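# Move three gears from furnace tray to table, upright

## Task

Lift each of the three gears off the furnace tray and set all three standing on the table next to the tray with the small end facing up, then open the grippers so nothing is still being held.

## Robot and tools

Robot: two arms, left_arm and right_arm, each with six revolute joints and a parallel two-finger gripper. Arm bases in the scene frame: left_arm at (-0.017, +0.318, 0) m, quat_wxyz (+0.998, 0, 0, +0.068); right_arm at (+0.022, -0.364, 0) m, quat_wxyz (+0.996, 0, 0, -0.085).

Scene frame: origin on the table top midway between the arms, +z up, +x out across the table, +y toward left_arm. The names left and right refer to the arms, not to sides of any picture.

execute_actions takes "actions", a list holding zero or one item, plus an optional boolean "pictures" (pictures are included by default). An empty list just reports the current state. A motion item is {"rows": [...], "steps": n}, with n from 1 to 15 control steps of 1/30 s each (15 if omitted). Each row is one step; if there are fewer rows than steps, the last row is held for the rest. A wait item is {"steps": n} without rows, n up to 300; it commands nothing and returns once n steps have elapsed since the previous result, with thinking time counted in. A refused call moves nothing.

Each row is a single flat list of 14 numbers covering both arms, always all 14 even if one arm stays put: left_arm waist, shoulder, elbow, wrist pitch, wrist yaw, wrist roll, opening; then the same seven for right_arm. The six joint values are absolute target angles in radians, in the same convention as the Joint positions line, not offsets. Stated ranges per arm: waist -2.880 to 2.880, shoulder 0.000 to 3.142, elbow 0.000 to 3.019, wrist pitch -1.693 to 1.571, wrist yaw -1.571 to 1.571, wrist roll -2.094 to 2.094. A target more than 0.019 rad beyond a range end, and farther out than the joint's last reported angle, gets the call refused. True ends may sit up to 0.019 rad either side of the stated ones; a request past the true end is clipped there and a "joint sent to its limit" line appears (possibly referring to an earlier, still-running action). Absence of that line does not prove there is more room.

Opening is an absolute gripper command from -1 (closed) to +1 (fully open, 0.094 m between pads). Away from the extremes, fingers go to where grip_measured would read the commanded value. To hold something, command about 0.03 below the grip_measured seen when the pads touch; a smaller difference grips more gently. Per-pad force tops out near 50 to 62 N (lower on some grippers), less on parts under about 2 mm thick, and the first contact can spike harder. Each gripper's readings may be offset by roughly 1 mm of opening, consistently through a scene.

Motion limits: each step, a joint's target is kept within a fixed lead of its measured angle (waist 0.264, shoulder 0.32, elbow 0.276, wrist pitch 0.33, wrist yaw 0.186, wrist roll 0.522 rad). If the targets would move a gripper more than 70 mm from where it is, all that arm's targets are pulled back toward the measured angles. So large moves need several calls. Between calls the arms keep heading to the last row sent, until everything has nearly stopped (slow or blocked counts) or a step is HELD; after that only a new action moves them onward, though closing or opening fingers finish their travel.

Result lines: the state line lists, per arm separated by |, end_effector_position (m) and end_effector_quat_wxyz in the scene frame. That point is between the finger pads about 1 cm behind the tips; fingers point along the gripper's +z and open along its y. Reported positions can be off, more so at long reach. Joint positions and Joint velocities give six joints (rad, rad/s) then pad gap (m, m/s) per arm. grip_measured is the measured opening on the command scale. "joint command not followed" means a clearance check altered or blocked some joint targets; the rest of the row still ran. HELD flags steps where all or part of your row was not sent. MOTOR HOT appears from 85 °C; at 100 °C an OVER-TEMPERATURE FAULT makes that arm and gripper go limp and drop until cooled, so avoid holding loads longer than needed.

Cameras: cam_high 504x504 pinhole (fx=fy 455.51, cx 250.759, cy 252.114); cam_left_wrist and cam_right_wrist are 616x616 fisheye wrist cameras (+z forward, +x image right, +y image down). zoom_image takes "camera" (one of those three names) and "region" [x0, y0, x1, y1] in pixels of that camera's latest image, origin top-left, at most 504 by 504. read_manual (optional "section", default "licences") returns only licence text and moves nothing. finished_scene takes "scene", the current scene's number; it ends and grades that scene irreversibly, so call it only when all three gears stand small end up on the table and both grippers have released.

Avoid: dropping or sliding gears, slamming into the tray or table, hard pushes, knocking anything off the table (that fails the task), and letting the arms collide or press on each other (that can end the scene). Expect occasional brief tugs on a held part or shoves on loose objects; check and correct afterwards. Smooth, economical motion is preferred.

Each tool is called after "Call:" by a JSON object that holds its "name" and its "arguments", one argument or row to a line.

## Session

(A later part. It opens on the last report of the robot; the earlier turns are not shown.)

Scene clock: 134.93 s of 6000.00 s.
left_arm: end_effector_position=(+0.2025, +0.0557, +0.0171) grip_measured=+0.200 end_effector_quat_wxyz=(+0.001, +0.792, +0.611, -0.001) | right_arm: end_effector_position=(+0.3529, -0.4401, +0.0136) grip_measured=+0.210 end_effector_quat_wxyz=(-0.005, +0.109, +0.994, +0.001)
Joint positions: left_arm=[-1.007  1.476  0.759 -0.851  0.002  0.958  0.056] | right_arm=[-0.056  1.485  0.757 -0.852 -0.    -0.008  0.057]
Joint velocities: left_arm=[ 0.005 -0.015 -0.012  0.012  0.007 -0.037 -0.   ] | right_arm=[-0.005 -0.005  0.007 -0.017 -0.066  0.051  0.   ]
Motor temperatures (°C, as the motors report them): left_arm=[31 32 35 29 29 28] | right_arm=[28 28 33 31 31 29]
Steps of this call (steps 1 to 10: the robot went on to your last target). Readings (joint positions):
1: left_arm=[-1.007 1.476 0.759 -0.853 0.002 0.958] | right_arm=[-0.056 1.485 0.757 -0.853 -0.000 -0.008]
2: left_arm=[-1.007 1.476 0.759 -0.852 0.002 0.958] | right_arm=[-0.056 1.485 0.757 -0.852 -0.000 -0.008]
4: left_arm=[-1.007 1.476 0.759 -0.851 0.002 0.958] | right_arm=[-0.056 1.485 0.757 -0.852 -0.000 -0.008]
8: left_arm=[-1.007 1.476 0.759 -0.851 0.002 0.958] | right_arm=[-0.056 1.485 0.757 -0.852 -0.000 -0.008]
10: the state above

Call:
{"name": "execute_actions", "arguments": {
  "actions": [
    {"rows":[[-1.01,1.478,0.765,-0.85,0,0.97,0.2,-0.06,1.485,0.765,-0.85,0,0,0.21],[-1.01,1.478,0.765,-0.85,0,0.97,0.25,-0.06,1.485,0.765,-0.85,0,0,0.26],[-1.01,1.478,0.765,-0.85,0,0.97,0.35,-0.06,1.485,0.765,-0.85,0,0,0.35],[-1.01,1.478,0.765,-0.85,0,0.97,0.55,-0.06,1.485,0.765,-0.85,0,0,0.55],[-1.01,1.478,0.775,-0.85,0,0.97,0.55,-0.06,1.485,0.775,-0.85,0,0,0.55],[-1.01,1.47,0.79,-0.855,0,0.97,0.55,-0.06,1.478,0.79,-0.855,0,0,0.55],[-1.01,1.46,0.802,-0.865,0,0.97,0.55,-0.06,1.47,0.8,-0.865,0,0,0.55],[-1.01,1.449,0.813,-0.882,0,0.97,0.55,-0.06,1.462,0.807,-0.878,0,0,0.55],[-1.01,1.437,0.824,-0.902,0,0.97,0.55,-0.06,1.454,0.814,-0.891,0,0,0.55],[-1.01,1.425,0.835,-0.923,0,0.97,0.55,-0.06,1.446,0.821,-0.904,0,0,0.55],[-1.01,1.413,0.846,-0.944,0,0.97,0.55,-0.06,1.438,0.828,-0.917,0,0,0.55],[-1.01,1.401,0.857,-0.965,0,0.97,0.55,-0.06,1.43,0.835,-0.93,0,0,0.55],[-1.01,1.389,0.868,-0.986,0,0.97,0.55,-0.06,1.422,0.842,-0.943,0,0,0.55],[-1.01,1.378,0.88,-1.007,0,0.97,0.55,-0.06,1.414,0.849,-0.956,0,0,0.55],[-1.01,1.37,0.892,-1.028,0,0.97,0.55,-0.06,1.406,0.856,-0.969,0,0,0.55]],"steps":15}
  ],
  "pictures": false
}}

Call:
{"name": "execute_actions", "arguments": {
  "actions": [
    {"rows":[[-1.005,1.368,0.907,-1.045,0,0.97,0.55,-0.06,1.4,0.862,-0.98,0,0,0.55],[-1.0,1.372,0.925,-1.06,0,0.97,0.55,-0.06,1.395,0.866,-0.99,0,0,0.55],[-0.995,1.382,0.944,-1.07,0,0.97,0.55,-0.06,1.395,0.866,-0.99,0,0,0.55],[-0.99,1.395,0.963,-1.078,0,0.97,0.55,-0.06,1.395,0.866,-0.99,0,0,0.55],[-0.985,1.41,0.982,-1.084,0,0.97,0.55,-0.06,1.395,0.866,-0.99,0,0,0.55],[-0.98,1.426,1.001,-1.088,0,0.97,0.55,-0.06,1.395,0.866,-0.99,0,0,0.55],[-0.974,1.442,1.02,-1.092,0,0.97,0.55,-0.06,1.395,0.866,-0.99,0,0,0.55],[-0.968,1.458,1.039,-1.095,0,0.97,0.55,-0.06,1.395,0.866,-0.99,0,0,0.55],[-0.962,1.474,1.058,-1.098,0,0.97,0.55,-0.06,1.395,0.866,-0.99,0,0,0.55],[-0.956,1.49,1.077,-1.1,0,0.97,0.55,-0.06,1.395,0.866,-0.99,0,0,0.55],[-0.95,1.506,1.096,-1.102,0,0.97,0.55,-0.06,1.395,0.866,-0.99,0,0,0.55],[-0.944,1.522,1.115,-1.104,0,0.97,0.55,-0.06,1.395,0.866,-0.99,0,0,0.55],[-0.938,1.538,1.133,-1.106,0,0.97,0.55,-0.06,1.395,0.866,-0.99,0,0,0.55],[-0.932,1.554,1.151,-1.108,0,0.97,0.55,-0.06,1.395,0.866,-0.99,0,0,0.55],[-0.926,1.57,1.168,-1.11,0,0.97,0.55,-0.06,1.395,0.866,-0.99,0,0,0.55]],"steps":15}
  ],
  "pictures": false
}}

Call:
{"name": "execute_actions", "arguments": {
  "actions": [
    {"rows":[[-0.92,1.586,1.184,-1.11,0,0.97,0.55,-0.06,1.395,0.866,-0.99,0,0,0.55],[-0.914,1.602,1.199,-1.11,0,0.97,0.55,-0.06,1.395,0.866,-0.99,0,0,0.55],[-0.908,1.618,1.213,-1.11,0,0.97,0.55,-0.06,1.395,0.866,-0.99,0,0,0.55],[-0.902,1.633,1.226,-1.11,0,0.97,0.55,-0.06,1.395,0.866,-0.99,0,0,0.55],[-0.897,1.647,1.238,-1.11,0,0.97,0.55,-0.06,1.395,0.866,-0.99,0,0,0.55],[-0.893,1.66,1.248,-1.11,0,0.97,0.55,-0.06,1.395,0.866,-0.99,0,0,0.55],[-0.89,1.672,1.256,-1.11,0,0.97,0.55,-0.06,1.395,0.866,-0.99,0,0,0.55],[-0.887,1.683,1.262,-1.11,0,0.97,0.55,-0.06,1.395,0.866,-0.99,0,0,0.55],[-0.885,1.693,1.266,-1.11,0,0.97,0.55,-0.06,1.395,0.866,-0.99,0,0,0.55],[-0.885,1.702,1.268,-1.11,0,0.97,0.55,-0.06,1.395,0.866,-0.99,0,0,0.55]],"steps":15}
  ],
  "pictures": false
}}

Call:
{"name": "execute_actions", "arguments": {
  "actions": [
    {"steps":8}
  ]
}}

Scene clock: 177.27 s of 6000.00 s.
left_arm: end_effector_position=(+0.2055, +0.0522, +0.0576) grip_measured=+0.547 end_effector_quat_wxyz=(+0.002, +0.792, +0.610, -0.001) | right_arm: end_effector_position=(+0.3587, -0.4414, +0.0429) grip_measured=+0.548 end_effector_quat_wxyz=(+0.001, +0.109, +0.994, +0.000)
Joint positions: left_arm=[-1.007  1.409  0.821 -0.979  0.002  0.958  0.073] | right_arm=[-0.056  1.434  0.8   -0.935 -0.    -0.008  0.073]
Joint velocities: left_arm=[-0.015 -0.444  0.388 -0.608  0.007 -0.007  0.   ] | right_arm=[-0.005 -0.327  0.227 -0.354  0.022  0.022 -0.001]
Motor temperatures (°C, as the motors report them): left_arm=[31 32 35 29 29 28] | right_arm=[28 28 33 31 31 29]
Steps of this call (steps 1 to 15: the robot went on to your last target; steps 16 to 90: nothing new was sent; then 38.83 s passed at rest; steps 91 to 105: all 15 steps of this action). Readings (joint positions):
91: left_arm=[-1.007 1.476 0.759 -0.851 0.002 0.958] | right_arm=[-0.056 1.485 0.757 -0.852 -0.000 -0.008]
92: left_arm=[-1.007 1.476 0.759 -0.851 0.002 0.958] | right_arm=[-0.056 1.485 0.757 -0.852 -0.000 -0.008]
94: left_arm=[-1.007 1.476 0.759 -0.851 0.002 0.958] | right_arm=[-0.056 1.485 0.757 -0.852 -0.000 -0.008]
98: left_arm=[-1.007 1.475 0.760 -0.857 0.002 0.958] | right_arm=[-0.056 1.484 0.759 -0.856 -0.000 -0.008]
105: the state above

Scene clock: 177.77 s of 6000.00 s.
left_arm: end_effector_position=(+0.2790, +0.0026, +0.1126) grip_measured=+0.547 end_effector_quat_wxyz=(+0.030, +0.774, +0.632, +0.001) | right_arm: end_effector_position=(+0.3672, -0.4434, +0.0692) grip_measured=+0.548 end_effector_quat_wxyz=(+0.019, +0.109, +0.994, -0.002)
Joint positions: left_arm=[-0.951  1.515  1.099 -1.095  0.002  0.958  0.073] | right_arm=[-0.056  1.389  0.836 -0.98  -0.    -0.008  0.073]
Joint velocities: left_arm=[ 0.19   0.542  0.476 -0.061 -0.007 -0.007 -0.001] | right_arm=[-0.005  0.005  0.007 -0.017 -0.037 -0.051 -0.   ]
Motor temperatures (°C, as the motors report them): left_arm=[31 32 35 29 29 28] | right_arm=[28 28 33 31 31 29]
Steps of this call (steps 1 to 15: all 15 steps of this action). Readings (joint positions):
1: left_arm=[-1.007 1.394 0.836 -0.998 0.002 0.958] | right_arm=[-0.056 1.424 0.809 -0.947 -0.000 -0.008]
2: left_arm=[-1.007 1.383 0.852 -1.017 0.002 0.958] | right_arm=[-0.056 1.414 0.817 -0.958 -0.000 -0.008]
4: left_arm=[-1.007 1.372 0.889 -1.047 0.002 0.958] | right_arm=[-0.056 1.398 0.830 -0.972 -0.000 -0.008]
8: left_arm=[-0.997 1.393 0.970 -1.076 0.002 0.958] | right_arm=[-0.056 1.389 0.836 -0.977 -0.000 -0.008]
15: the state above

Scene clock: 178.27 s of 6000.00 s.
left_arm: end_effector_position=(+0.3295, -0.0116, +0.0855) grip_measured=+0.547 end_effector_quat_wxyz=(+0.008, +0.757, +0.654, -0.000) | right_arm: end_effector_position=(+0.3672, -0.4434, +0.0692) grip_measured=+0.548 end_effector_quat_wxyz=(+0.019, +0.109, +0.994, -0.002)
Joint positions: left_arm=[-0.894  1.682  1.227 -1.1    0.002  0.958  0.073] | right_arm=[-0.056  1.389  0.836 -0.98  -0.    -0.008  0.073]
Joint velocities: left_arm=[-0.015  0.005  0.012 -0.007 -0.022 -0.007  0.   ] | right_arm=[-0.015 -0.005 -0.012 -0.022 -0.007 -0.066  0.001]
Motor temperatures (°C, as the motors report them): left_arm=[31 32 35 29 29 28] | right_arm=[28 28 33 31 31 29]
Steps of this call (steps 1 to 15: all 15 steps of this action). Readings (joint positions):
1: left_arm=[-0.944 1.533 1.114 -1.096 0.002 0.958] | right_arm=[-0.056 1.389 0.836 -0.980 -0.000 -0.008]
2: left_arm=[-0.938 1.550 1.129 -1.097 0.002 0.958] | right_arm=[-0.056 1.389 0.836 -0.980 -0.000 -0.008]
4: left_arm=[-0.926 1.583 1.158 -1.098 0.002 0.958] | right_arm=[-0.056 1.389 0.836 -0.980 -0.000 -0.008]
8: left_arm=[-0.905 1.637 1.206 -1.099 0.002 0.958] | right_arm=[-0.056 1.389 0.836 -0.980 -0.000 -0.008]
15: the state above

Scene clock: 178.53 s of 6000.00 s.
left_arm: end_effector_position=(+0.3295, -0.0116, +0.0855) grip_measured=+0.547 end_effector_quat_wxyz=(+0.008, +0.757, +0.654, -0.000) | right_arm: end_effector_position=(+0.3672, -0.4434, +0.0692) grip_measured=+0.548 end_effector_quat_wxyz=(+0.019, +0.109, +0.994, -0.002)
Joint positions: left_arm=[-0.894  1.682  1.227 -1.1    0.002  0.958  0.073] | right_arm=[-0.056  1.389  0.836 -0.98  -0.    -0.008  0.073]
Joint velocities: left_arm=[-0.005 -0.015 -0.012  0.007  0.007  0.007 -0.   ] | right_arm=[-0.005  0.005 -0.022 -0.012  0.022 -0.051  0.001]
Motor temperatures (°C, as the motors report them): left_arm=[31 32 35 29 29 28] | right_arm=[28 28 33 31 31 29]
Steps of this call (steps 1 to 8: the robot went on to your last target). Readings (joint positions):
1: left_arm=[-0.894 1.682 1.227 -1.100 0.002 0.958] | right_arm=[-0.056 1.389 0.836 -0.980 -0.000 -0.008]
2: left_arm=[-0.894 1.682 1.227 -1.100 0.002 0.958] | right_arm=[-0.056 1.389 0.836 -0.980 -0.000 -0.008]
4: left_arm=[-0.894 1.682 1.227 -1.100 0.002 0.958] | right_arm=[-0.056 1.389 0.836 -0.980 -0.000 -0.008]
8: the state above

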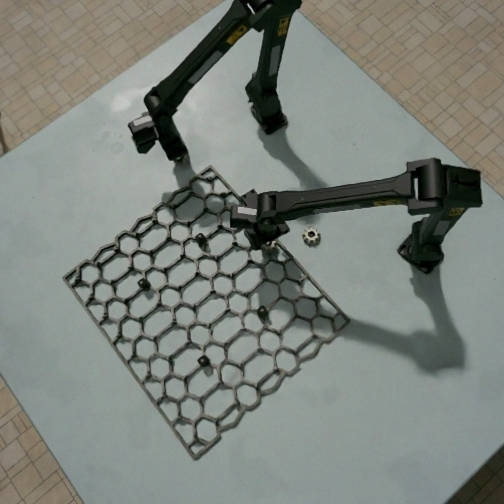

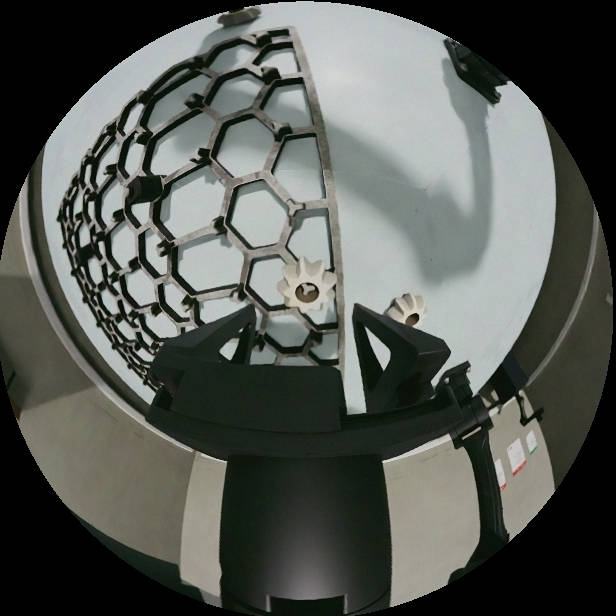

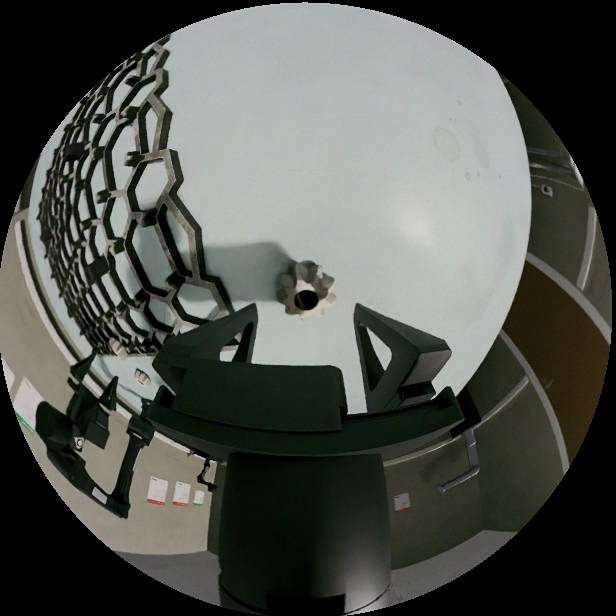

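Call:
{"name": "execute_actions", "arguments": {
  "actions": [
    {"rows":[[-0.88,1.7,1.235,-1.092,0,0.97,0.55,-0.06,1.395,0.866,-0.99,0,0,0.55],[-0.877,1.703,1.225,-1.084,0,0.97,0.55,-0.06,1.395,0.866,-0.99,0,0,0.55],[-0.877,1.707,1.22,-1.076,0,0.97,0.55,-0.06,1.395,0.866,-0.99,0,0,0.55],[-0.877,1.712,1.215,-1.067,0,0.97,0.55,-0.06,1.395,0.866,-0.99,0,0,0.55],[-0.877,1.717,1.21,-1.058,0,0.97,0.55,-0.06,1.395,0.866,-0.99,0,0,0.55],[-0.877,1.722,1.205,-1.049,0,0.97,0.55,-0.06,1.395,0.866,-0.99,0,0,0.55],[-0.877,1.727,1.2,-1.04,0,0.97,0.55,-0.06,1.395,0.866,-0.99,0,0,0.55],[-0.877,1.733,1.195,-1.03,0,0.97,0.55,-0.06,1.395,0.866,-0.99,0,0,0.55],[-0.877,1.739,1.19,-1.02,0,0.97,0.55,-0.06,1.395,0.866,-0.99,0,0,0.55],[-0.877,1.745,1.185,-1.01,0,0.97,0.55,-0.06,1.395,0.866,-0.99,0,0,0.55],[-0.877,1.75,1.18,-1.0,0,0.97,0.55,-0.06,1.395,0.866,-0.99,0,0,0.55],[-0.877,1.755,1.175,-0.991,0,0.97,0.55,-0.06,1.395,0.866,-0.99,0,0,0.55],[-0.877,1.76,1.17,-0.982,0,0.97,0.55,-0.06,1.395,0.866,-0.99,0,0,0.55],[-0.877,1.764,1.166,-0.974,0,0.97,0.55,-0.06,1.395,0.866,-0.99,0,0,0.55],[-0.877,1.768,1.162,-0.967,0,0.97,0.55,-0.06,1.395,0.866,-0.99,0,0,0.55]],"steps":15}
  ],
  "pictures": false
}}

Call:
{"name": "execute_actions", "arguments": {
  "actions": [
    {"steps":14}
  ]
}}

Scene clock: 197.07 s of 6000.00 s.
left_arm: end_effector_position=(+0.3326, -0.0125, +0.0490) grip_measured=+0.547 end_effector_quat_wxyz=(+0.015, +0.755, +0.655, +0.001) | right_arm: end_effector_position=(+0.3672, -0.4434, +0.0692) grip_measured=+0.548 end_effector_quat_wxyz=(+0.019, +0.109, +0.994, -0.002)
Joint positions: left_arm=[-0.891  1.727  1.179 -0.993  0.002  0.958  0.073] | right_arm=[-0.056  1.389  0.836 -0.98  -0.    -0.008  0.073]
Joint velocities: left_arm=[-0.015  0.22  -0.149  0.212  0.037 -0.095 -0.   ] | right_arm=[-0.005 -0.015 -0.007 -0.002 -0.051 -0.051 -0.001]
Motor temperatures (°C, as the motors report them): left_arm=[31 32 36 29 29 28] | right_arm=[28 28 34 31 31 29]
Steps of this call (steps 1 to 15: the robot went on to your last target; steps 16 to 90: nothing new was sent; then 15.03 s passed at rest; steps 91 to 105: all 15 steps of this action). Readings (joint positions):
91: left_arm=[-0.894 1.682 1.227 -1.100 0.002 0.958] | right_arm=[-0.056 1.389 0.836 -0.980 -0.000 -0.008]
92: left_arm=[-0.894 1.682 1.227 -1.099 0.002 0.958] | right_arm=[-0.056 1.389 0.836 -0.980 -0.000 -0.008]
94: left_arm=[-0.894 1.682 1.226 -1.091 0.002 0.958] | right_arm=[-0.056 1.389 0.836 -0.980 -0.000 -0.008]
98: left_arm=[-0.892 1.685 1.216 -1.058 0.002 0.958] | right_arm=[-0.056 1.389 0.836 -0.980 -0.000 -0.008]
105: the state above

Scene clock: 197.53 s of 6000.00 s.
left_arm: end_effector_position=(+0.3286, -0.0087, +0.0331) grip_measured=+0.547 end_effector_quat_wxyz=(+0.002, +0.756, +0.655, -0.001) | right_arm: end_effector_position=(+0.3672, -0.4434, +0.0692) grip_measured=+0.548 end_effector_quat_wxyz=(+0.019, +0.109, +0.994, -0.002)
Joint positions: left_arm=[-0.891  1.751  1.163 -0.978  0.002  0.958  0.073] | right_arm=[-0.056  1.389  0.836 -0.98  -0.    -0.008  0.073]
Joint velocities: left_arm=[-0.015 -0.005 -0.017  0.002 -0.007  0.022  0.   ] | right_arm=[-0.015  0.005 -0.007 -0.012 -0.022  0.022  0.001]
Motor temperatures (°C, as the motors report them): left_arm=[31 32 36 29 29 28] | right_arm=[28 28 34 31 31 29]
Steps of this call (steps 1 to 14: the robot went on to your last target). Readings (joint positions):
1: left_arm=[-0.891 1.734 1.174 -0.987 0.002 0.958] | right_arm=[-0.056 1.389 0.836 -0.980 -0.000 -0.008]
2: left_arm=[-0.891 1.741 1.170 -0.983 0.002 0.958] | right_arm=[-0.056 1.389 0.836 -0.980 -0.000 -0.008]
4: left_arm=[-0.891 1.749 1.165 -0.981 0.002 0.958] | right_arm=[-0.056 1.389 0.836 -0.980 -0.000 -0.008]
8: left_arm=[-0.891 1.751 1.163 -0.979 0.002 0.958] | right_arm=[-0.056 1.389 0.836 -0.980 -0.000 -0.008]
14: the state above

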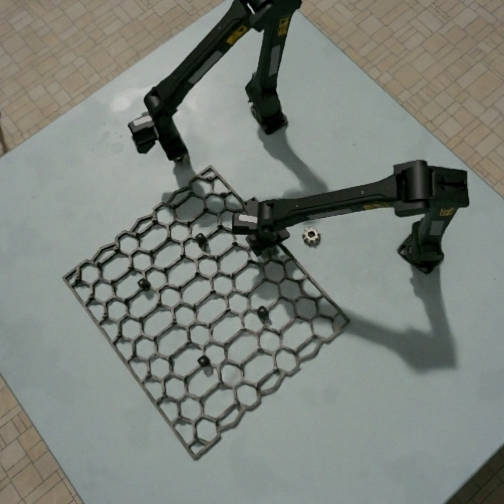

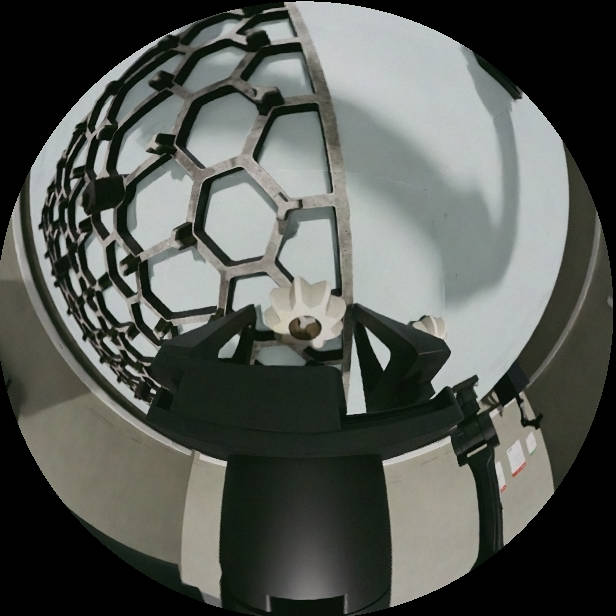

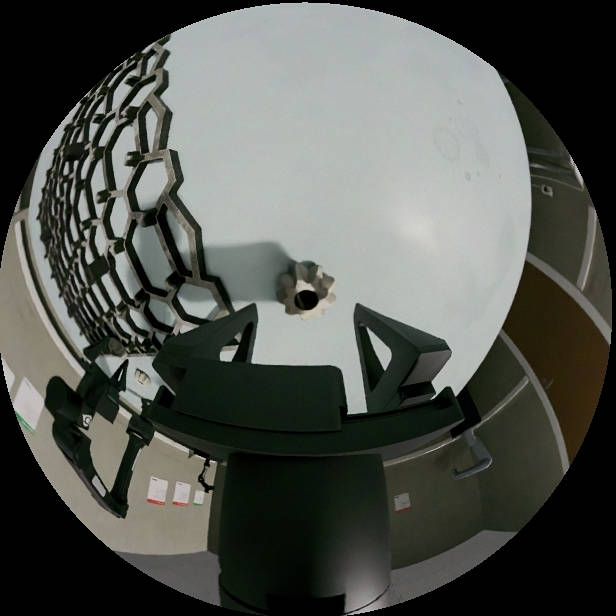

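Call:
{"name": "execute_actions", "arguments": {
  "actions": [
    {"rows":[[-0.89,1.765,1.162,-0.97,0,0.97,0.47,-0.06,1.395,0.866,-0.99,0,0,0.55],[-0.89,1.765,1.162,-0.97,0,0.97,0.4,-0.06,1.395,0.866,-0.99,0,0,0.55],[-0.89,1.765,1.162,-0.97,0,0.97,0.34,-0.06,1.395,0.866,-0.99,0,0,0.55],[-0.89,1.765,1.162,-0.97,0,0.97,0.29,-0.06,1.395,0.866,-0.99,0,0,0.55],[-0.89,1.765,1.162,-0.97,0,0.97,0.25,-0.06,1.395,0.866,-0.99,0,0,0.55],[-0.89,1.765,1.162,-0.97,0,0.97,0.22,-0.06,1.395,0.866,-0.99,0,0,0.55],[-0.89,1.765,1.162,-0.97,0,0.97,0.18,-0.06,1.395,0.866,-0.99,0,0,0.55],[-0.89,1.765,1.162,-0.97,0,0.97,0.15,-0.06,1.395,0.866,-0.99,0,0,0.55]],"steps":12}
  ],
  "pictures": false
}}

Scene clock: 205.43 s of 6000.00 s.
left_arm: end_effector_position=(+0.3286, -0.0087, +0.0331) grip_measured=+0.191 end_effector_quat_wxyz=(+0.002, +0.756, +0.655, -0.001) | right_arm: end_effector_position=(+0.3672, -0.4434, +0.0692) grip_measured=+0.548 end_effector_quat_wxyz=(+0.019, +0.109, +0.994, -0.002)
Joint positions: left_arm=[-0.891  1.751  1.163 -0.978  0.002  0.958  0.056] | right_arm=[-0.056  1.389  0.836 -0.98  -0.    -0.008  0.073]
Joint velocities: left_arm=[-0.005 -0.015  0.002  0.032 -0.051  0.007 -0.001] | right_arm=[-0.015 -0.005  0.027 -0.012  0.007  0.022  0.   ]
Motor temperatures (°C, as the motors report them): left_arm=[31 32 36 29 29 28] | right_arm=[28 28 35 31 31 29]
Steps of this call (steps 1 to 30: the robot went on to your last target; steps 31 to 90: nothing new was sent; then 4.50 s passed at rest; steps 91 to 102: all 12 steps of this action). Readings (joint positions):
91: left_arm=[-0.891 1.751 1.163 -0.978 0.002 0.958] | right_arm=[-0.056 1.389 0.836 -0.980 -0.000 -0.008]
92: left_arm=[-0.891 1.751 1.163 -0.978 0.002 0.958] | right_arm=[-0.056 1.389 0.836 -0.980 -0.000 -0.008]
94: left_arm=[-0.891 1.751 1.163 -0.978 0.002 0.958] | right_arm=[-0.056 1.389 0.836 -0.980 -0.000 -0.008]
98: left_arm=[-0.891 1.751 1.163 -0.978 0.002 0.958] | right_arm=[-0.056 1.389 0.836 -0.980 -0.000 -0.008]
102: the state above

Call:
{"name": "execute_actions", "arguments": {
  "actions": [
    {"rows":[[-0.891,1.751,1.185,-0.978,0,0.97,0.14,-0.06,1.395,0.866,-0.99,0,0,0.55],[-0.891,1.741,1.205,-0.981,0,0.97,0.14,-0.06,1.395,0.866,-0.99,0,0,0.55],[-0.891,1.734,1.211,-0.986,0,0.97,0.14,-0.06,1.395,0.866,-0.99,0,0,0.55],[-0.891,1.728,1.216,-0.993,0,0.97,0.14,-0.06,1.395,0.866,-0.99,0,0,0.55],[-0.891,1.722,1.221,-1.002,0,0.97,0.14,-0.06,1.395,0.866,-0.99,0,0,0.55],[-0.891,1.716,1.226,-1.012,0,0.97,0.14,-0.06,1.395,0.866,-0.99,0,0,0.55],[-0.891,1.71,1.231,-1.022,0,0.97,0.14,-0.06,1.395,0.866,-0.99,0,0,0.55],[-0.891,1.704,1.236,-1.033,0,0.97,0.14,-0.06,1.395,0.866,-0.99,0,0,0.55],[-0.891,1.698,1.241,-1.044,0,0.97,0.14,-0.06,1.395,0.866,-0.99,0,0,0.55],[-0.891,1.692,1.246,-1.055,0,0.97,0.14,-0.06,1.395,0.866,-0.99,0,0,0.55],[-0.891,1.686,1.251,-1.066,0,0.97,0.14,-0.06,1.395,0.866,-0.99,0,0,0.55],[-0.891,1.68,1.256,-1.077,0,0.97,0.14,-0.06,1.395,0.866,-0.99,0,0,0.55],[-0.891,1.675,1.26,-1.088,0,0.97,0.14,-0.06,1.395,0.866,-0.99,0,0,0.55],[-0.895,1.67,1.263,-1.098,0,0.97,0.14,-0.06,1.395,0.866,-0.99,0,0,0.55],[-0.903,1.668,1.264,-1.105,0,0.97,0.14,-0.06,1.395,0.866,-0.99,0,0,0.55]],"steps":15}
  ],
  "pictures": false
}}

Call:
{"name": "execute_actions", "arguments": {
  "actions": [
    {"rows":[[-0.915,1.668,1.264,-1.105,0,0.97,0.14,-0.06,1.395,0.866,-0.99,0,0,0.55],[-0.93,1.668,1.264,-1.105,0,0.97,0.14,-0.06,1.395,0.866,-0.99,0,0,0.55],[-0.95,1.668,1.264,-1.105,0,0.97,0.14,-0.06,1.395,0.866,-0.99,0,0,0.55],[-0.975,1.668,1.264,-1.105,0,0.97,0.14,-0.06,1.395,0.866,-0.99,0,0,0.55],[-1.0,1.668,1.264,-1.105,0,0.97,0.14,-0.06,1.395,0.866,-0.99,0,0,0.55],[-1.03,1.668,1.264,-1.105,0,0.97,0.14,-0.06,1.395,0.866,-0.99,0,0,0.55],[-1.06,1.668,1.264,-1.105,0,0.97,0.14,-0.06,1.395,0.866,-0.99,0,0,0.55],[-1.09,1.668,1.264,-1.105,0,0.97,0.14,-0.06,1.395,0.866,-0.99,0,0,0.55],[-1.12,1.668,1.264,-1.105,0,0.97,0.14,-0.06,1.395,0.866,-0.99,0,0,0.55],[-1.145,1.668,1.264,-1.105,0,0.97,0.14,-0.06,1.395,0.866,-0.99,0,0,0.55],[-1.17,1.672,1.25,-1.105,0,0.97,0.14,-0.06,1.395,0.866,-0.99,0,0,0.55],[-1.19,1.68,1.235,-1.1,0,0.97,0.14,-0.06,1.395,0.866,-0.99,0,0,0.55],[-1.21,1.688,1.222,-1.092,0,0.97,0.14,-0.06,1.395,0.866,-0.99,0,0,0.55],[-1.225,1.695,1.216,-1.082,0,0.97,0.14,-0.06,1.395,0.866,-0.99,0,0,0.55],[-1.238,1.701,1.211,-1.071,0,0.97,0.14,-0.06,1.395,0.866,-0.99,0,0,0.55]],"steps":15}
  ],
  "pictures": false
}}

Call:
{"name": "execute_actions", "arguments": {
  "actions": [
    {"rows":[[-1.246,1.707,1.207,-1.06,0,0.97,0.14,-0.06,1.395,0.866,-0.99,0,0,0.55],[-1.252,1.713,1.203,-1.049,0,0.97,0.14,-0.06,1.395,0.866,-0.99,0,0,0.55],[-1.255,1.719,1.199,-1.038,0,0.97,0.14,-0.06,1.395,0.866,-0.99,0,0,0.55],[-1.255,1.725,1.195,-1.027,0,0.97,0.14,-0.06,1.395,0.866,-0.99,0,0,0.55],[-1.255,1.731,1.191,-1.016,0,0.97,0.14,-0.06,1.395,0.866,-0.99,0,0,0.55],[-1.255,1.736,1.187,-1.006,0,0.97,0.14,-0.06,1.395,0.866,-0.99,0,0,0.55],[-1.255,1.741,1.184,-0.997,0,0.97,0.14,-0.06,1.395,0.866,-0.99,0,0,0.55],[-1.255,1.745,1.181,-0.989,0,0.97,0.14,-0.06,1.395,0.866,-0.99,0,0,0.55],[-1.255,1.749,1.178,-0.982,0,0.97,0.14,-0.06,1.395,0.866,-0.99,0,0,0.55],[-1.255,1.752,1.176,-0.976,0,0.97,0.14,-0.06,1.395,0.866,-0.99,0,0,0.55],[-1.255,1.755,1.174,-0.971,0,0.97,0.14,-0.06,1.395,0.866,-0.99,0,0,0.55],[-1.255,1.758,1.172,-0.966,0,0.97,0.14,-0.06,1.395,0.866,-0.99,0,0,0.55],[-1.255,1.761,1.17,-0.961,0,0.97,0.14,-0.06,1.395,0.866,-0.99,0,0,0.55],[-1.255,1.764,1.168,-0.956,0,0.97,0.14,-0.06,1.395,0.866,-0.99,0,0,0.55],[-1.255,1.767,1.166,-0.951,0,0.97,0.14,-0.06,1.395,0.866,-0.99,0,0,0.55]],"steps":15}
  ],
  "pictures": false
}}

Call:
{"name": "execute_actions", "arguments": {
  "actions": [
    {"rows":[[-1.255,1.769,1.165,-0.948,0,0.97,0.14,-0.06,1.395,0.866,-0.99,0,0,0.55],[-1.255,1.771,1.164,-0.945,0,0.97,0.14,-0.06,1.395,0.866,-0.99,0,0,0.55],[-1.255,1.773,1.162,-0.942,0,0.97,0.14,-0.06,1.395,0.866,-0.99,0,0,0.55],[-1.255,1.775,1.161,-0.94,0,0.97,0.14,-0.06,1.395,0.866,-0.99,0,0,0.55],[-1.255,1.777,1.16,-0.938,0,0.97,0.14,-0.06,1.395,0.866,-0.99,0,0,0.55],[-1.255,1.779,1.158,-0.936,0,0.97,0.14,-0.06,1.395,0.866,-0.99,0,0,0.55],[-1.255,1.781,1.157,-0.934,0,0.97,0.14,-0.06,1.395,0.866,-0.99,0,0,0.55],[-1.255,1.783,1.155,-0.932,0,0.97,0.14,-0.06,1.395,0.866,-0.99,0,0,0.55],[-1.255,1.785,1.154,-0.93,0,0.97,0.14,-0.06,1.395,0.866,-0.99,0,0,0.55]],"steps":15}
  ]
}}

Scene clock: 245.77 s of 6000.00 s.
left_arm: end_effector_position=(+0.3255, -0.0058, +0.0646) grip_measured=+0.191 end_effector_quat_wxyz=(-0.006, +0.756, +0.655, -0.001) | right_arm: end_effector_position=(+0.3672, -0.4434, +0.0692) grip_measured=+0.548 end_effector_quat_wxyz=(+0.019, +0.109, +0.994, -0.002)
Joint positions: left_arm=[-0.891  1.708  1.2   -1.076  0.002  0.958  0.056] | right_arm=[-0.056  1.389  0.836 -0.98  -0.    -0.008  0.073]
Joint velocities: left_arm=[-0.005 -0.259  0.105 -0.305  0.007 -0.037 -0.001] | right_arm=[-0.015 -0.005  0.007  0.017 -0.022 -0.066  0.001]
Motor temperatures (°C, as the motors report them): left_arm=[31 33 35 29 29 28] | right_arm=[28 28 35 31 31 29]
Steps of this call (steps 1 to 15: the robot went on to your last target; steps 16 to 90: nothing new was sent; then 36.83 s passed at rest; steps 91 to 105: all 15 steps of this action). Readings (joint positions):
91: left_arm=[-0.891 1.751 1.163 -0.978 0.002 0.958] | right_arm=[-0.056 1.389 0.836 -0.980 -0.000 -0.008]
92: left_arm=[-0.891 1.751 1.163 -0.978 0.002 0.958] | right_arm=[-0.056 1.389 0.836 -0.980 -0.000 -0.008]
94: left_arm=[-0.891 1.751 1.163 -0.978 0.002 0.958] | right_arm=[-0.056 1.389 0.836 -0.980 -0.000 -0.008]
98: left_arm=[-0.891 1.749 1.171 -0.999 0.002 0.958] | right_arm=[-0.056 1.389 0.836 -0.980 -0.000 -0.008]
105: the state above

Scene clock: 246.27 s of 6000.00 s.
left_arm: end_effector_position=(+0.2038, -0.1030, +0.0822) grip_measured=+0.191 end_effector_quat_wxyz=(+0.007, +0.853, +0.522, -0.001) | right_arm: end_effector_position=(+0.3672, -0.4434, +0.0692) grip_measured=+0.548 end_effector_quat_wxyz=(+0.019, +0.109, +0.994, -0.002)
Joint positions: left_arm=[-1.222  1.68   1.214 -1.091  0.001  0.958  0.056] | right_arm=[-0.056  1.389  0.836 -0.98  -0.    -0.008  0.073]
Joint velocities: left_arm=[-0.737 -0.005 -0.042  0.125 -0.066 -0.022 -0.001] | right_arm=[ 0.005  0.005 -0.007  0.007 -0.022 -0.051  0.001]
Motor temperatures (°C, as the motors report them): left_arm=[31 33 35 29 29 28] | right_arm=[28 28 35 31 31 29]
Steps of this call (steps 1 to 15: all 15 steps of this action). Readings (joint positions):
1: left_arm=[-0.892 1.700 1.203 -1.084 0.002 0.958] | right_arm=[-0.056 1.389 0.836 -0.980 -0.000 -0.008]
2: left_arm=[-0.894 1.692 1.205 -1.089 0.002 0.958] | right_arm=[-0.056 1.389 0.836 -0.980 -0.000 -0.008]
4: left_arm=[-0.905 1.682 1.210 -1.093 0.000 0.958] | right_arm=[-0.056 1.389 0.836 -0.980 -0.000 -0.008]
8: left_arm=[-0.986 1.679 1.214 -1.093 -0.001 0.958] | right_arm=[-0.056 1.389 0.836 -0.980 -0.000 -0.008]
15: the state above

Scene clock: 246.77 s of 6000.00 s.
left_arm: end_effector_position=(+0.1850, -0.1134, +0.0312) grip_measured=+0.191 end_effector_quat_wxyz=(+0.002, +0.865, +0.503, -0.001) | right_arm: end_effector_position=(+0.3672, -0.4434, +0.0692) grip_measured=+0.548 end_effector_quat_wxyz=(+0.019, +0.109, +0.994, -0.002)
Joint positions: left_arm=[-1.267  1.755  1.163 -0.973  0.002  0.958  0.056] | right_arm=[-0.056  1.389  0.836 -0.98  -0.    -0.008  0.073]
Joint velocities: left_arm=[-0.015  0.083 -0.081  0.149  0.007  0.022  0.001] | right_arm=[-0.015 -0.015 -0.012 -0.007 -0.037 -0.081 -0.001]
Motor temperatures (°C, as the motors report them): left_arm=[31 33 35 29 29 28] | right_arm=[28 28 35 31 31 29]
Steps of this call (steps 1 to 15: all 15 steps of this action). Readings (joint positions):
1: left_arm=[-1.244 1.681 1.213 -1.085 0.002 0.958] | right_arm=[-0.056 1.389 0.836 -0.980 -0.000 -0.008]
2: left_arm=[-1.260 1.682 1.211 -1.077 0.002 0.958] | right_arm=[-0.056 1.389 0.836 -0.980 -0.000 -0.008]
4: left_arm=[-1.275 1.688 1.205 -1.057 0.002 0.958] | right_arm=[-0.056 1.389 0.836 -0.980 -0.000 -0.008]
8: left_arm=[-1.271 1.714 1.189 -1.017 0.002 0.958] | right_arm=[-0.056 1.389 0.836 -0.980 -0.000 -0.008]
15: the state above

Scene clock: 247.27 s of 6000.00 s.
left_arm: end_effector_position=(+0.1857, -0.1148, +0.0216) grip_measured=+0.191 end_effector_quat_wxyz=(+0.006, +0.864, +0.503, -0.002) | right_arm: end_effector_position=(+0.3672, -0.4434, +0.0692) grip_measured=+0.548 end_effector_quat_wxyz=(+0.019, +0.109, +0.994, -0.002)
Joint positions: left_arm=[-1.267  1.769  1.152 -0.941  0.002  0.958  0.056] | right_arm=[-0.056  1.389  0.836 -0.98  -0.    -0.008  0.073]
Joint velocities: left_arm=[-0.015  0.024 -0.022 -0.012  0.051  0.022  0.001] | right_arm=[-0.005 -0.005 -0.002 -0.002  0.022  0.022 -0.001]
Motor temperatures (°C, as the motors report them): left_arm=[31 33 35 29 29 28] | right_arm=[28 28 35 31 31 29]
Steps of this call (steps 1 to 15: all 15 steps of this action). Readings (joint positions):
1: left_arm=[-1.267 1.758 1.161 -0.969 0.002 0.958] | right_arm=[-0.056 1.389 0.836 -0.980 -0.000 -0.008]
2: left_arm=[-1.267 1.760 1.160 -0.965 0.002 0.958] | right_arm=[-0.056 1.389 0.836 -0.980 -0.000 -0.008]
4: left_arm=[-1.267 1.761 1.158 -0.957 0.002 0.958] | right_arm=[-0.056 1.389 0.836 -0.980 -0.000 -0.008]
8: left_arm=[-1.267 1.763 1.157 -0.947 0.002 0.958] | right_arm=[-0.056 1.389 0.836 -0.980 -0.000 -0.008]
15: the state above

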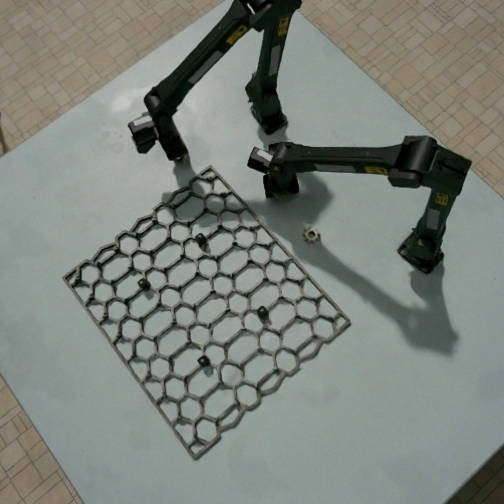

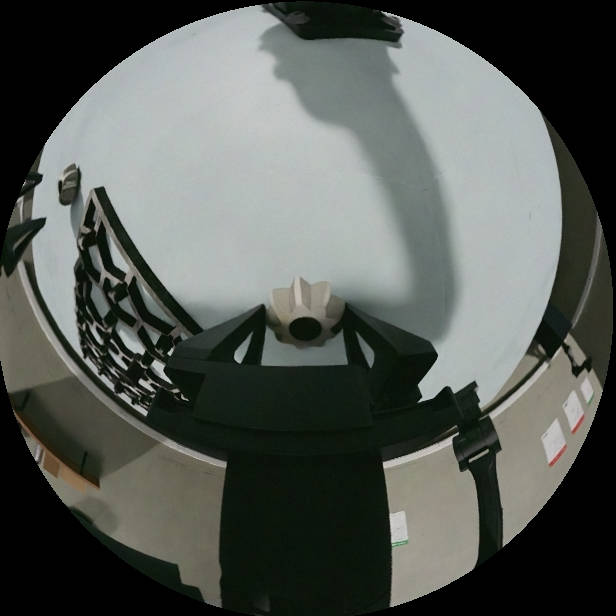

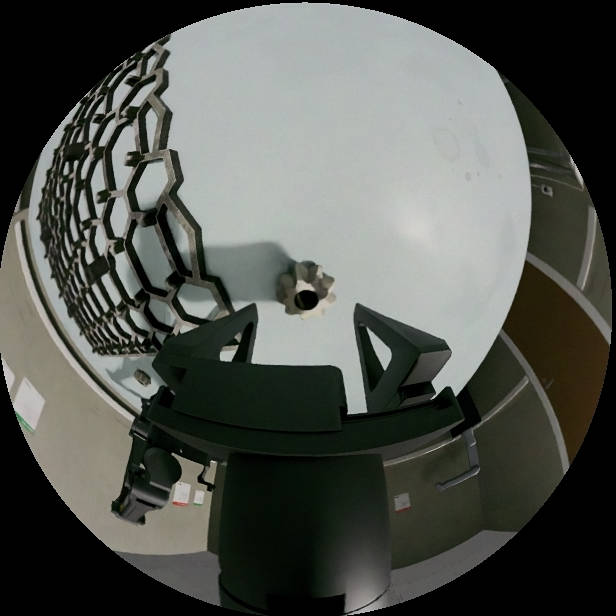

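About 4 mm left to go.

Call:
{"name": "execute_actions", "arguments": {
  "actions": [
    {"rows":[[-1.26,1.79,1.152,-0.93,0,0.97,0.14,-0.06,1.395,0.866,-0.99,0,0,0.55],[-1.26,1.795,1.15,-0.93,0,0.97,0.14,-0.06,1.395,0.866,-0.99,0,0,0.55],[-1.26,1.8,1.148,-0.93,0,0.97,0.14,-0.06,1.395,0.866,-0.99,0,0,0.55],[-1.26,1.803,1.146,-0.93,0,0.97,0.14,-0.06,1.395,0.866,-0.99,0,0,0.55]],"steps":12}
  ],
  "pictures": false
}}

Scene clock: 253.60 s of 6000.00 s.
left_arm: end_effector_position=(+0.1852, -0.1138, +0.0178) grip_measured=+0.191 end_effector_quat_wxyz=(+0.002, +0.865, +0.503, -0.001) | right_arm: end_effector_position=(+0.3672, -0.4434, +0.0692) grip_measured=+0.548 end_effector_quat_wxyz=(+0.019, +0.109, +0.994, -0.002)
Joint positions: left_arm=[-1.267  1.777  1.151 -0.94   0.002  0.958  0.056] | right_arm=[-0.056  1.389  0.836 -0.98  -0.    -0.008  0.073]
Joint velocities: left_arm=[-0.005  0.005 -0.007 -0.027  0.007 -0.007 -0.001] | right_arm=[-0.015 -0.005 -0.007 -0.007 -0.007  0.051 -0.   ]
Motor temperatures (°C, as the motors report them): left_arm=[31 33 35 29 29 28] | right_arm=[28 28 35 31 31 29]
Steps of this call (steps 1 to 15: the robot went on to your last target; steps 16 to 90: nothing new was sent; then 2.93 s passed at rest; steps 91 to 102: all 12 steps of this action). Readings (joint positions):
91: left_arm=[-1.267 1.771 1.151 -0.941 0.002 0.958] | right_arm=[-0.056 1.389 0.836 -0.980 -0.000 -0.008]
92: left_arm=[-1.267 1.771 1.151 -0.941 0.002 0.958] | right_arm=[-0.056 1.389 0.836 -0.980 -0.000 -0.008]
94: left_arm=[-1.267 1.774 1.151 -0.941 0.002 0.958] | right_arm=[-0.056 1.389 0.836 -0.980 -0.000 -0.008]
98: left_arm=[-1.267 1.777 1.151 -0.940 0.002 0.958] | right_arm=[-0.056 1.389 0.836 -0.980 -0.000 -0.008]
102: the state above

Call:
{"name": "execute_actions", "arguments": {
  "actions": [
    {"rows":[[-1.265,1.78,1.155,-0.94,0,0.97,0.19,-0.06,1.395,0.866,-0.99,0,0,0.55],[-1.265,1.78,1.155,-0.94,0,0.97,0.24,-0.06,1.395,0.866,-0.99,0,0,0.55],[-1.265,1.78,1.155,-0.94,0,0.97,0.35,-0.06,1.395,0.866,-0.99,0,0,0.55],[-1.265,1.78,1.155,-0.94,0,0.97,0.55,-0.06,1.395,0.866,-0.99,0,0,0.55],[-1.265,1.775,1.17,-0.94,0,0.97,0.55,-0.06,1.395,0.866,-0.99,0,0,0.55],[-1.265,1.765,1.19,-0.945,0,0.97,0.55,-0.06,1.395,0.866,-0.99,0,0,0.55],[-1.265,1.755,1.197,-0.955,0,0.97,0.55,-0.06,1.395,0.866,-0.99,0,0,0.55],[-1.265,1.747,1.203,-0.968,0,0.97,0.55,-0.06,1.395,0.866,-0.99,0,0,0.55],[-1.265,1.739,1.209,-0.982,0,0.97,0.55,-0.06,1.395,0.866,-0.99,0,0,0.55],[-1.265,1.731,1.215,-0.996,0,0.97,0.55,-0.06,1.395,0.866,-0.99,0,0,0.55],[-1.265,1.723,1.221,-1.01,0,0.97,0.55,-0.06,1.395,0.866,-0.99,0,0,0.55],[-1.265,1.715,1.227,-1.024,0,0.97,0.55,-0.06,1.395,0.866,-0.99,0,0,0.55],[-1.265,1.708,1.232,-1.037,0,0.97,0.55,-0.06,1.395,0.866,-0.99,0,0,0.55]],"steps":15}
  ],
  "pictures": false
}}

Call:
{"name": "execute_actions", "arguments": {
  "actions": [
    {"steps":8}
  ]
}}

Scene clock: 266.37 s of 6000.00 s.
left_arm: end_effector_position=(+0.1847, -0.1128, +0.0491) grip_measured=+0.547 end_effector_quat_wxyz=(+0.002, +0.865, +0.503, -0.001) | right_arm: end_effector_position=(+0.3672, -0.4434, +0.0692) grip_measured=+0.548 end_effector_quat_wxyz=(+0.019, +0.109, +0.994, -0.002)
Joint positions: left_arm=[-1.267  1.729  1.181 -1.019  0.002  0.958  0.073] | right_arm=[-0.056  1.389  0.836 -0.98  -0.    -0.008  0.073]
Joint velocities: left_arm=[-0.015 -0.278  0.144 -0.134 -0.022  0.022  0.   ] | right_arm=[-0.005  0.005 -0.017 -0.002 -0.051  0.051 -0.   ]
Motor temperatures (°C, as the motors report them): left_arm=[31 33 35 29 29 28] | right_arm=[28 28 35 31 31 29]
Steps of this call (steps 1 to 15: the robot went on to your last target; steps 16 to 90: nothing new was sent; then 9.27 s passed at rest; steps 91 to 105: all 15 steps of this action). Readings (joint positions):
91: left_arm=[-1.267 1.777 1.151 -0.940 0.002 0.958] | right_arm=[-0.056 1.389 0.836 -0.980 -0.000 -0.008]
92: left_arm=[-1.267 1.777 1.151 -0.940 0.002 0.958] | right_arm=[-0.056 1.389 0.836 -0.980 -0.000 -0.008]
94: left_arm=[-1.267 1.777 1.151 -0.940 0.002 0.958] | right_arm=[-0.056 1.389 0.836 -0.980 -0.000 -0.008]
98: left_arm=[-1.267 1.774 1.152 -0.945 0.002 0.958] | right_arm=[-0.056 1.389 0.836 -0.980 -0.000 -0.008]
105: the state above

Scene clock: 266.63 s of 6000.00 s.
left_arm: end_effector_position=(+0.1884, -0.1206, +0.0684) grip_measured=+0.547 end_effector_quat_wxyz=(+0.022, +0.864, +0.502, -0.003) | right_arm: end_effector_position=(+0.3672, -0.4434, +0.0692) grip_measured=+0.548 end_effector_quat_wxyz=(+0.019, +0.109, +0.994, -0.002)
Joint positions: left_arm=[-1.267  1.7    1.2   -1.026  0.002  0.958  0.073] | right_arm=[-0.056  1.389  0.836 -0.98  -0.    -0.008  0.073]
Joint velocities: left_arm=[ 0.005  0.005 -0.002 -0.037 -0.037 -0.007  0.001] | right_arm=[-0.005 -0.005  0.002 -0.027  0.022 -0.007 -0.   ]
Motor temperatures (°C, as the motors report them): left_arm=[31 33 35 29 29 28] | right_arm=[28 28 35 31 31 29]
Steps of this call (steps 1 to 8: the robot went on to your last target). Readings (joint positions):
1: left_arm=[-1.267 1.720 1.185 -1.023 0.002 0.958] | right_arm=[-0.056 1.389 0.836 -0.980 -0.000 -0.008]
2: left_arm=[-1.267 1.713 1.190 -1.024 0.002 0.958] | right_arm=[-0.056 1.389 0.836 -0.980 -0.000 -0.008]
4: left_arm=[-1.267 1.703 1.197 -1.025 0.002 0.958] | right_arm=[-0.056 1.389 0.836 -0.980 -0.000 -0.008]
8: the state above

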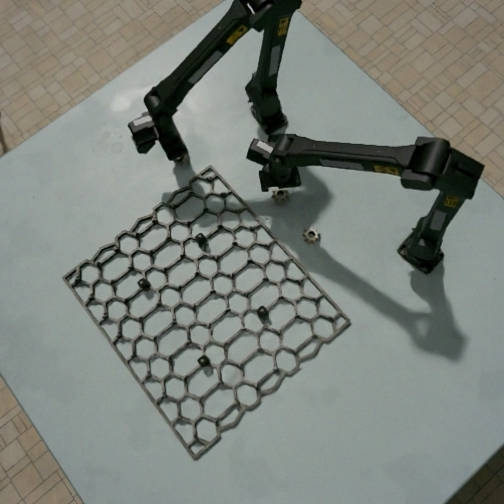

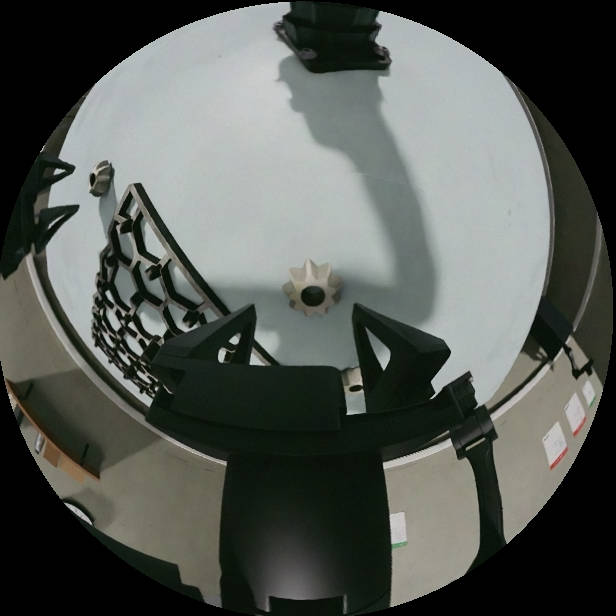

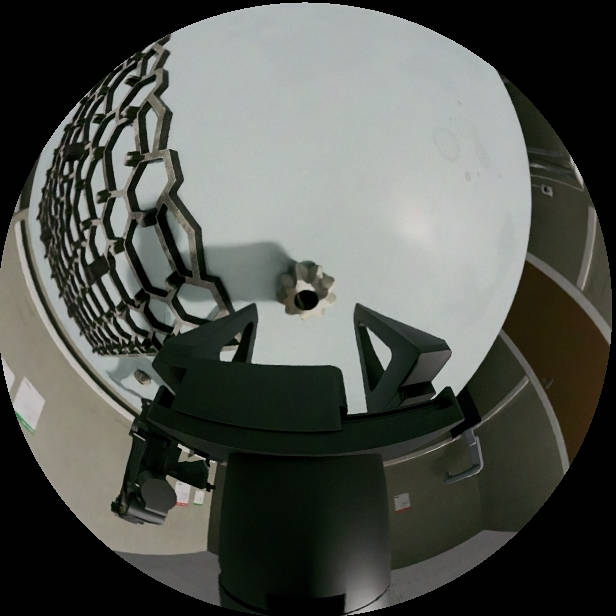

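Call:
{"name": "finished_scene", "arguments": {
  "scene": 2
}}

The scene is finished: the task was done.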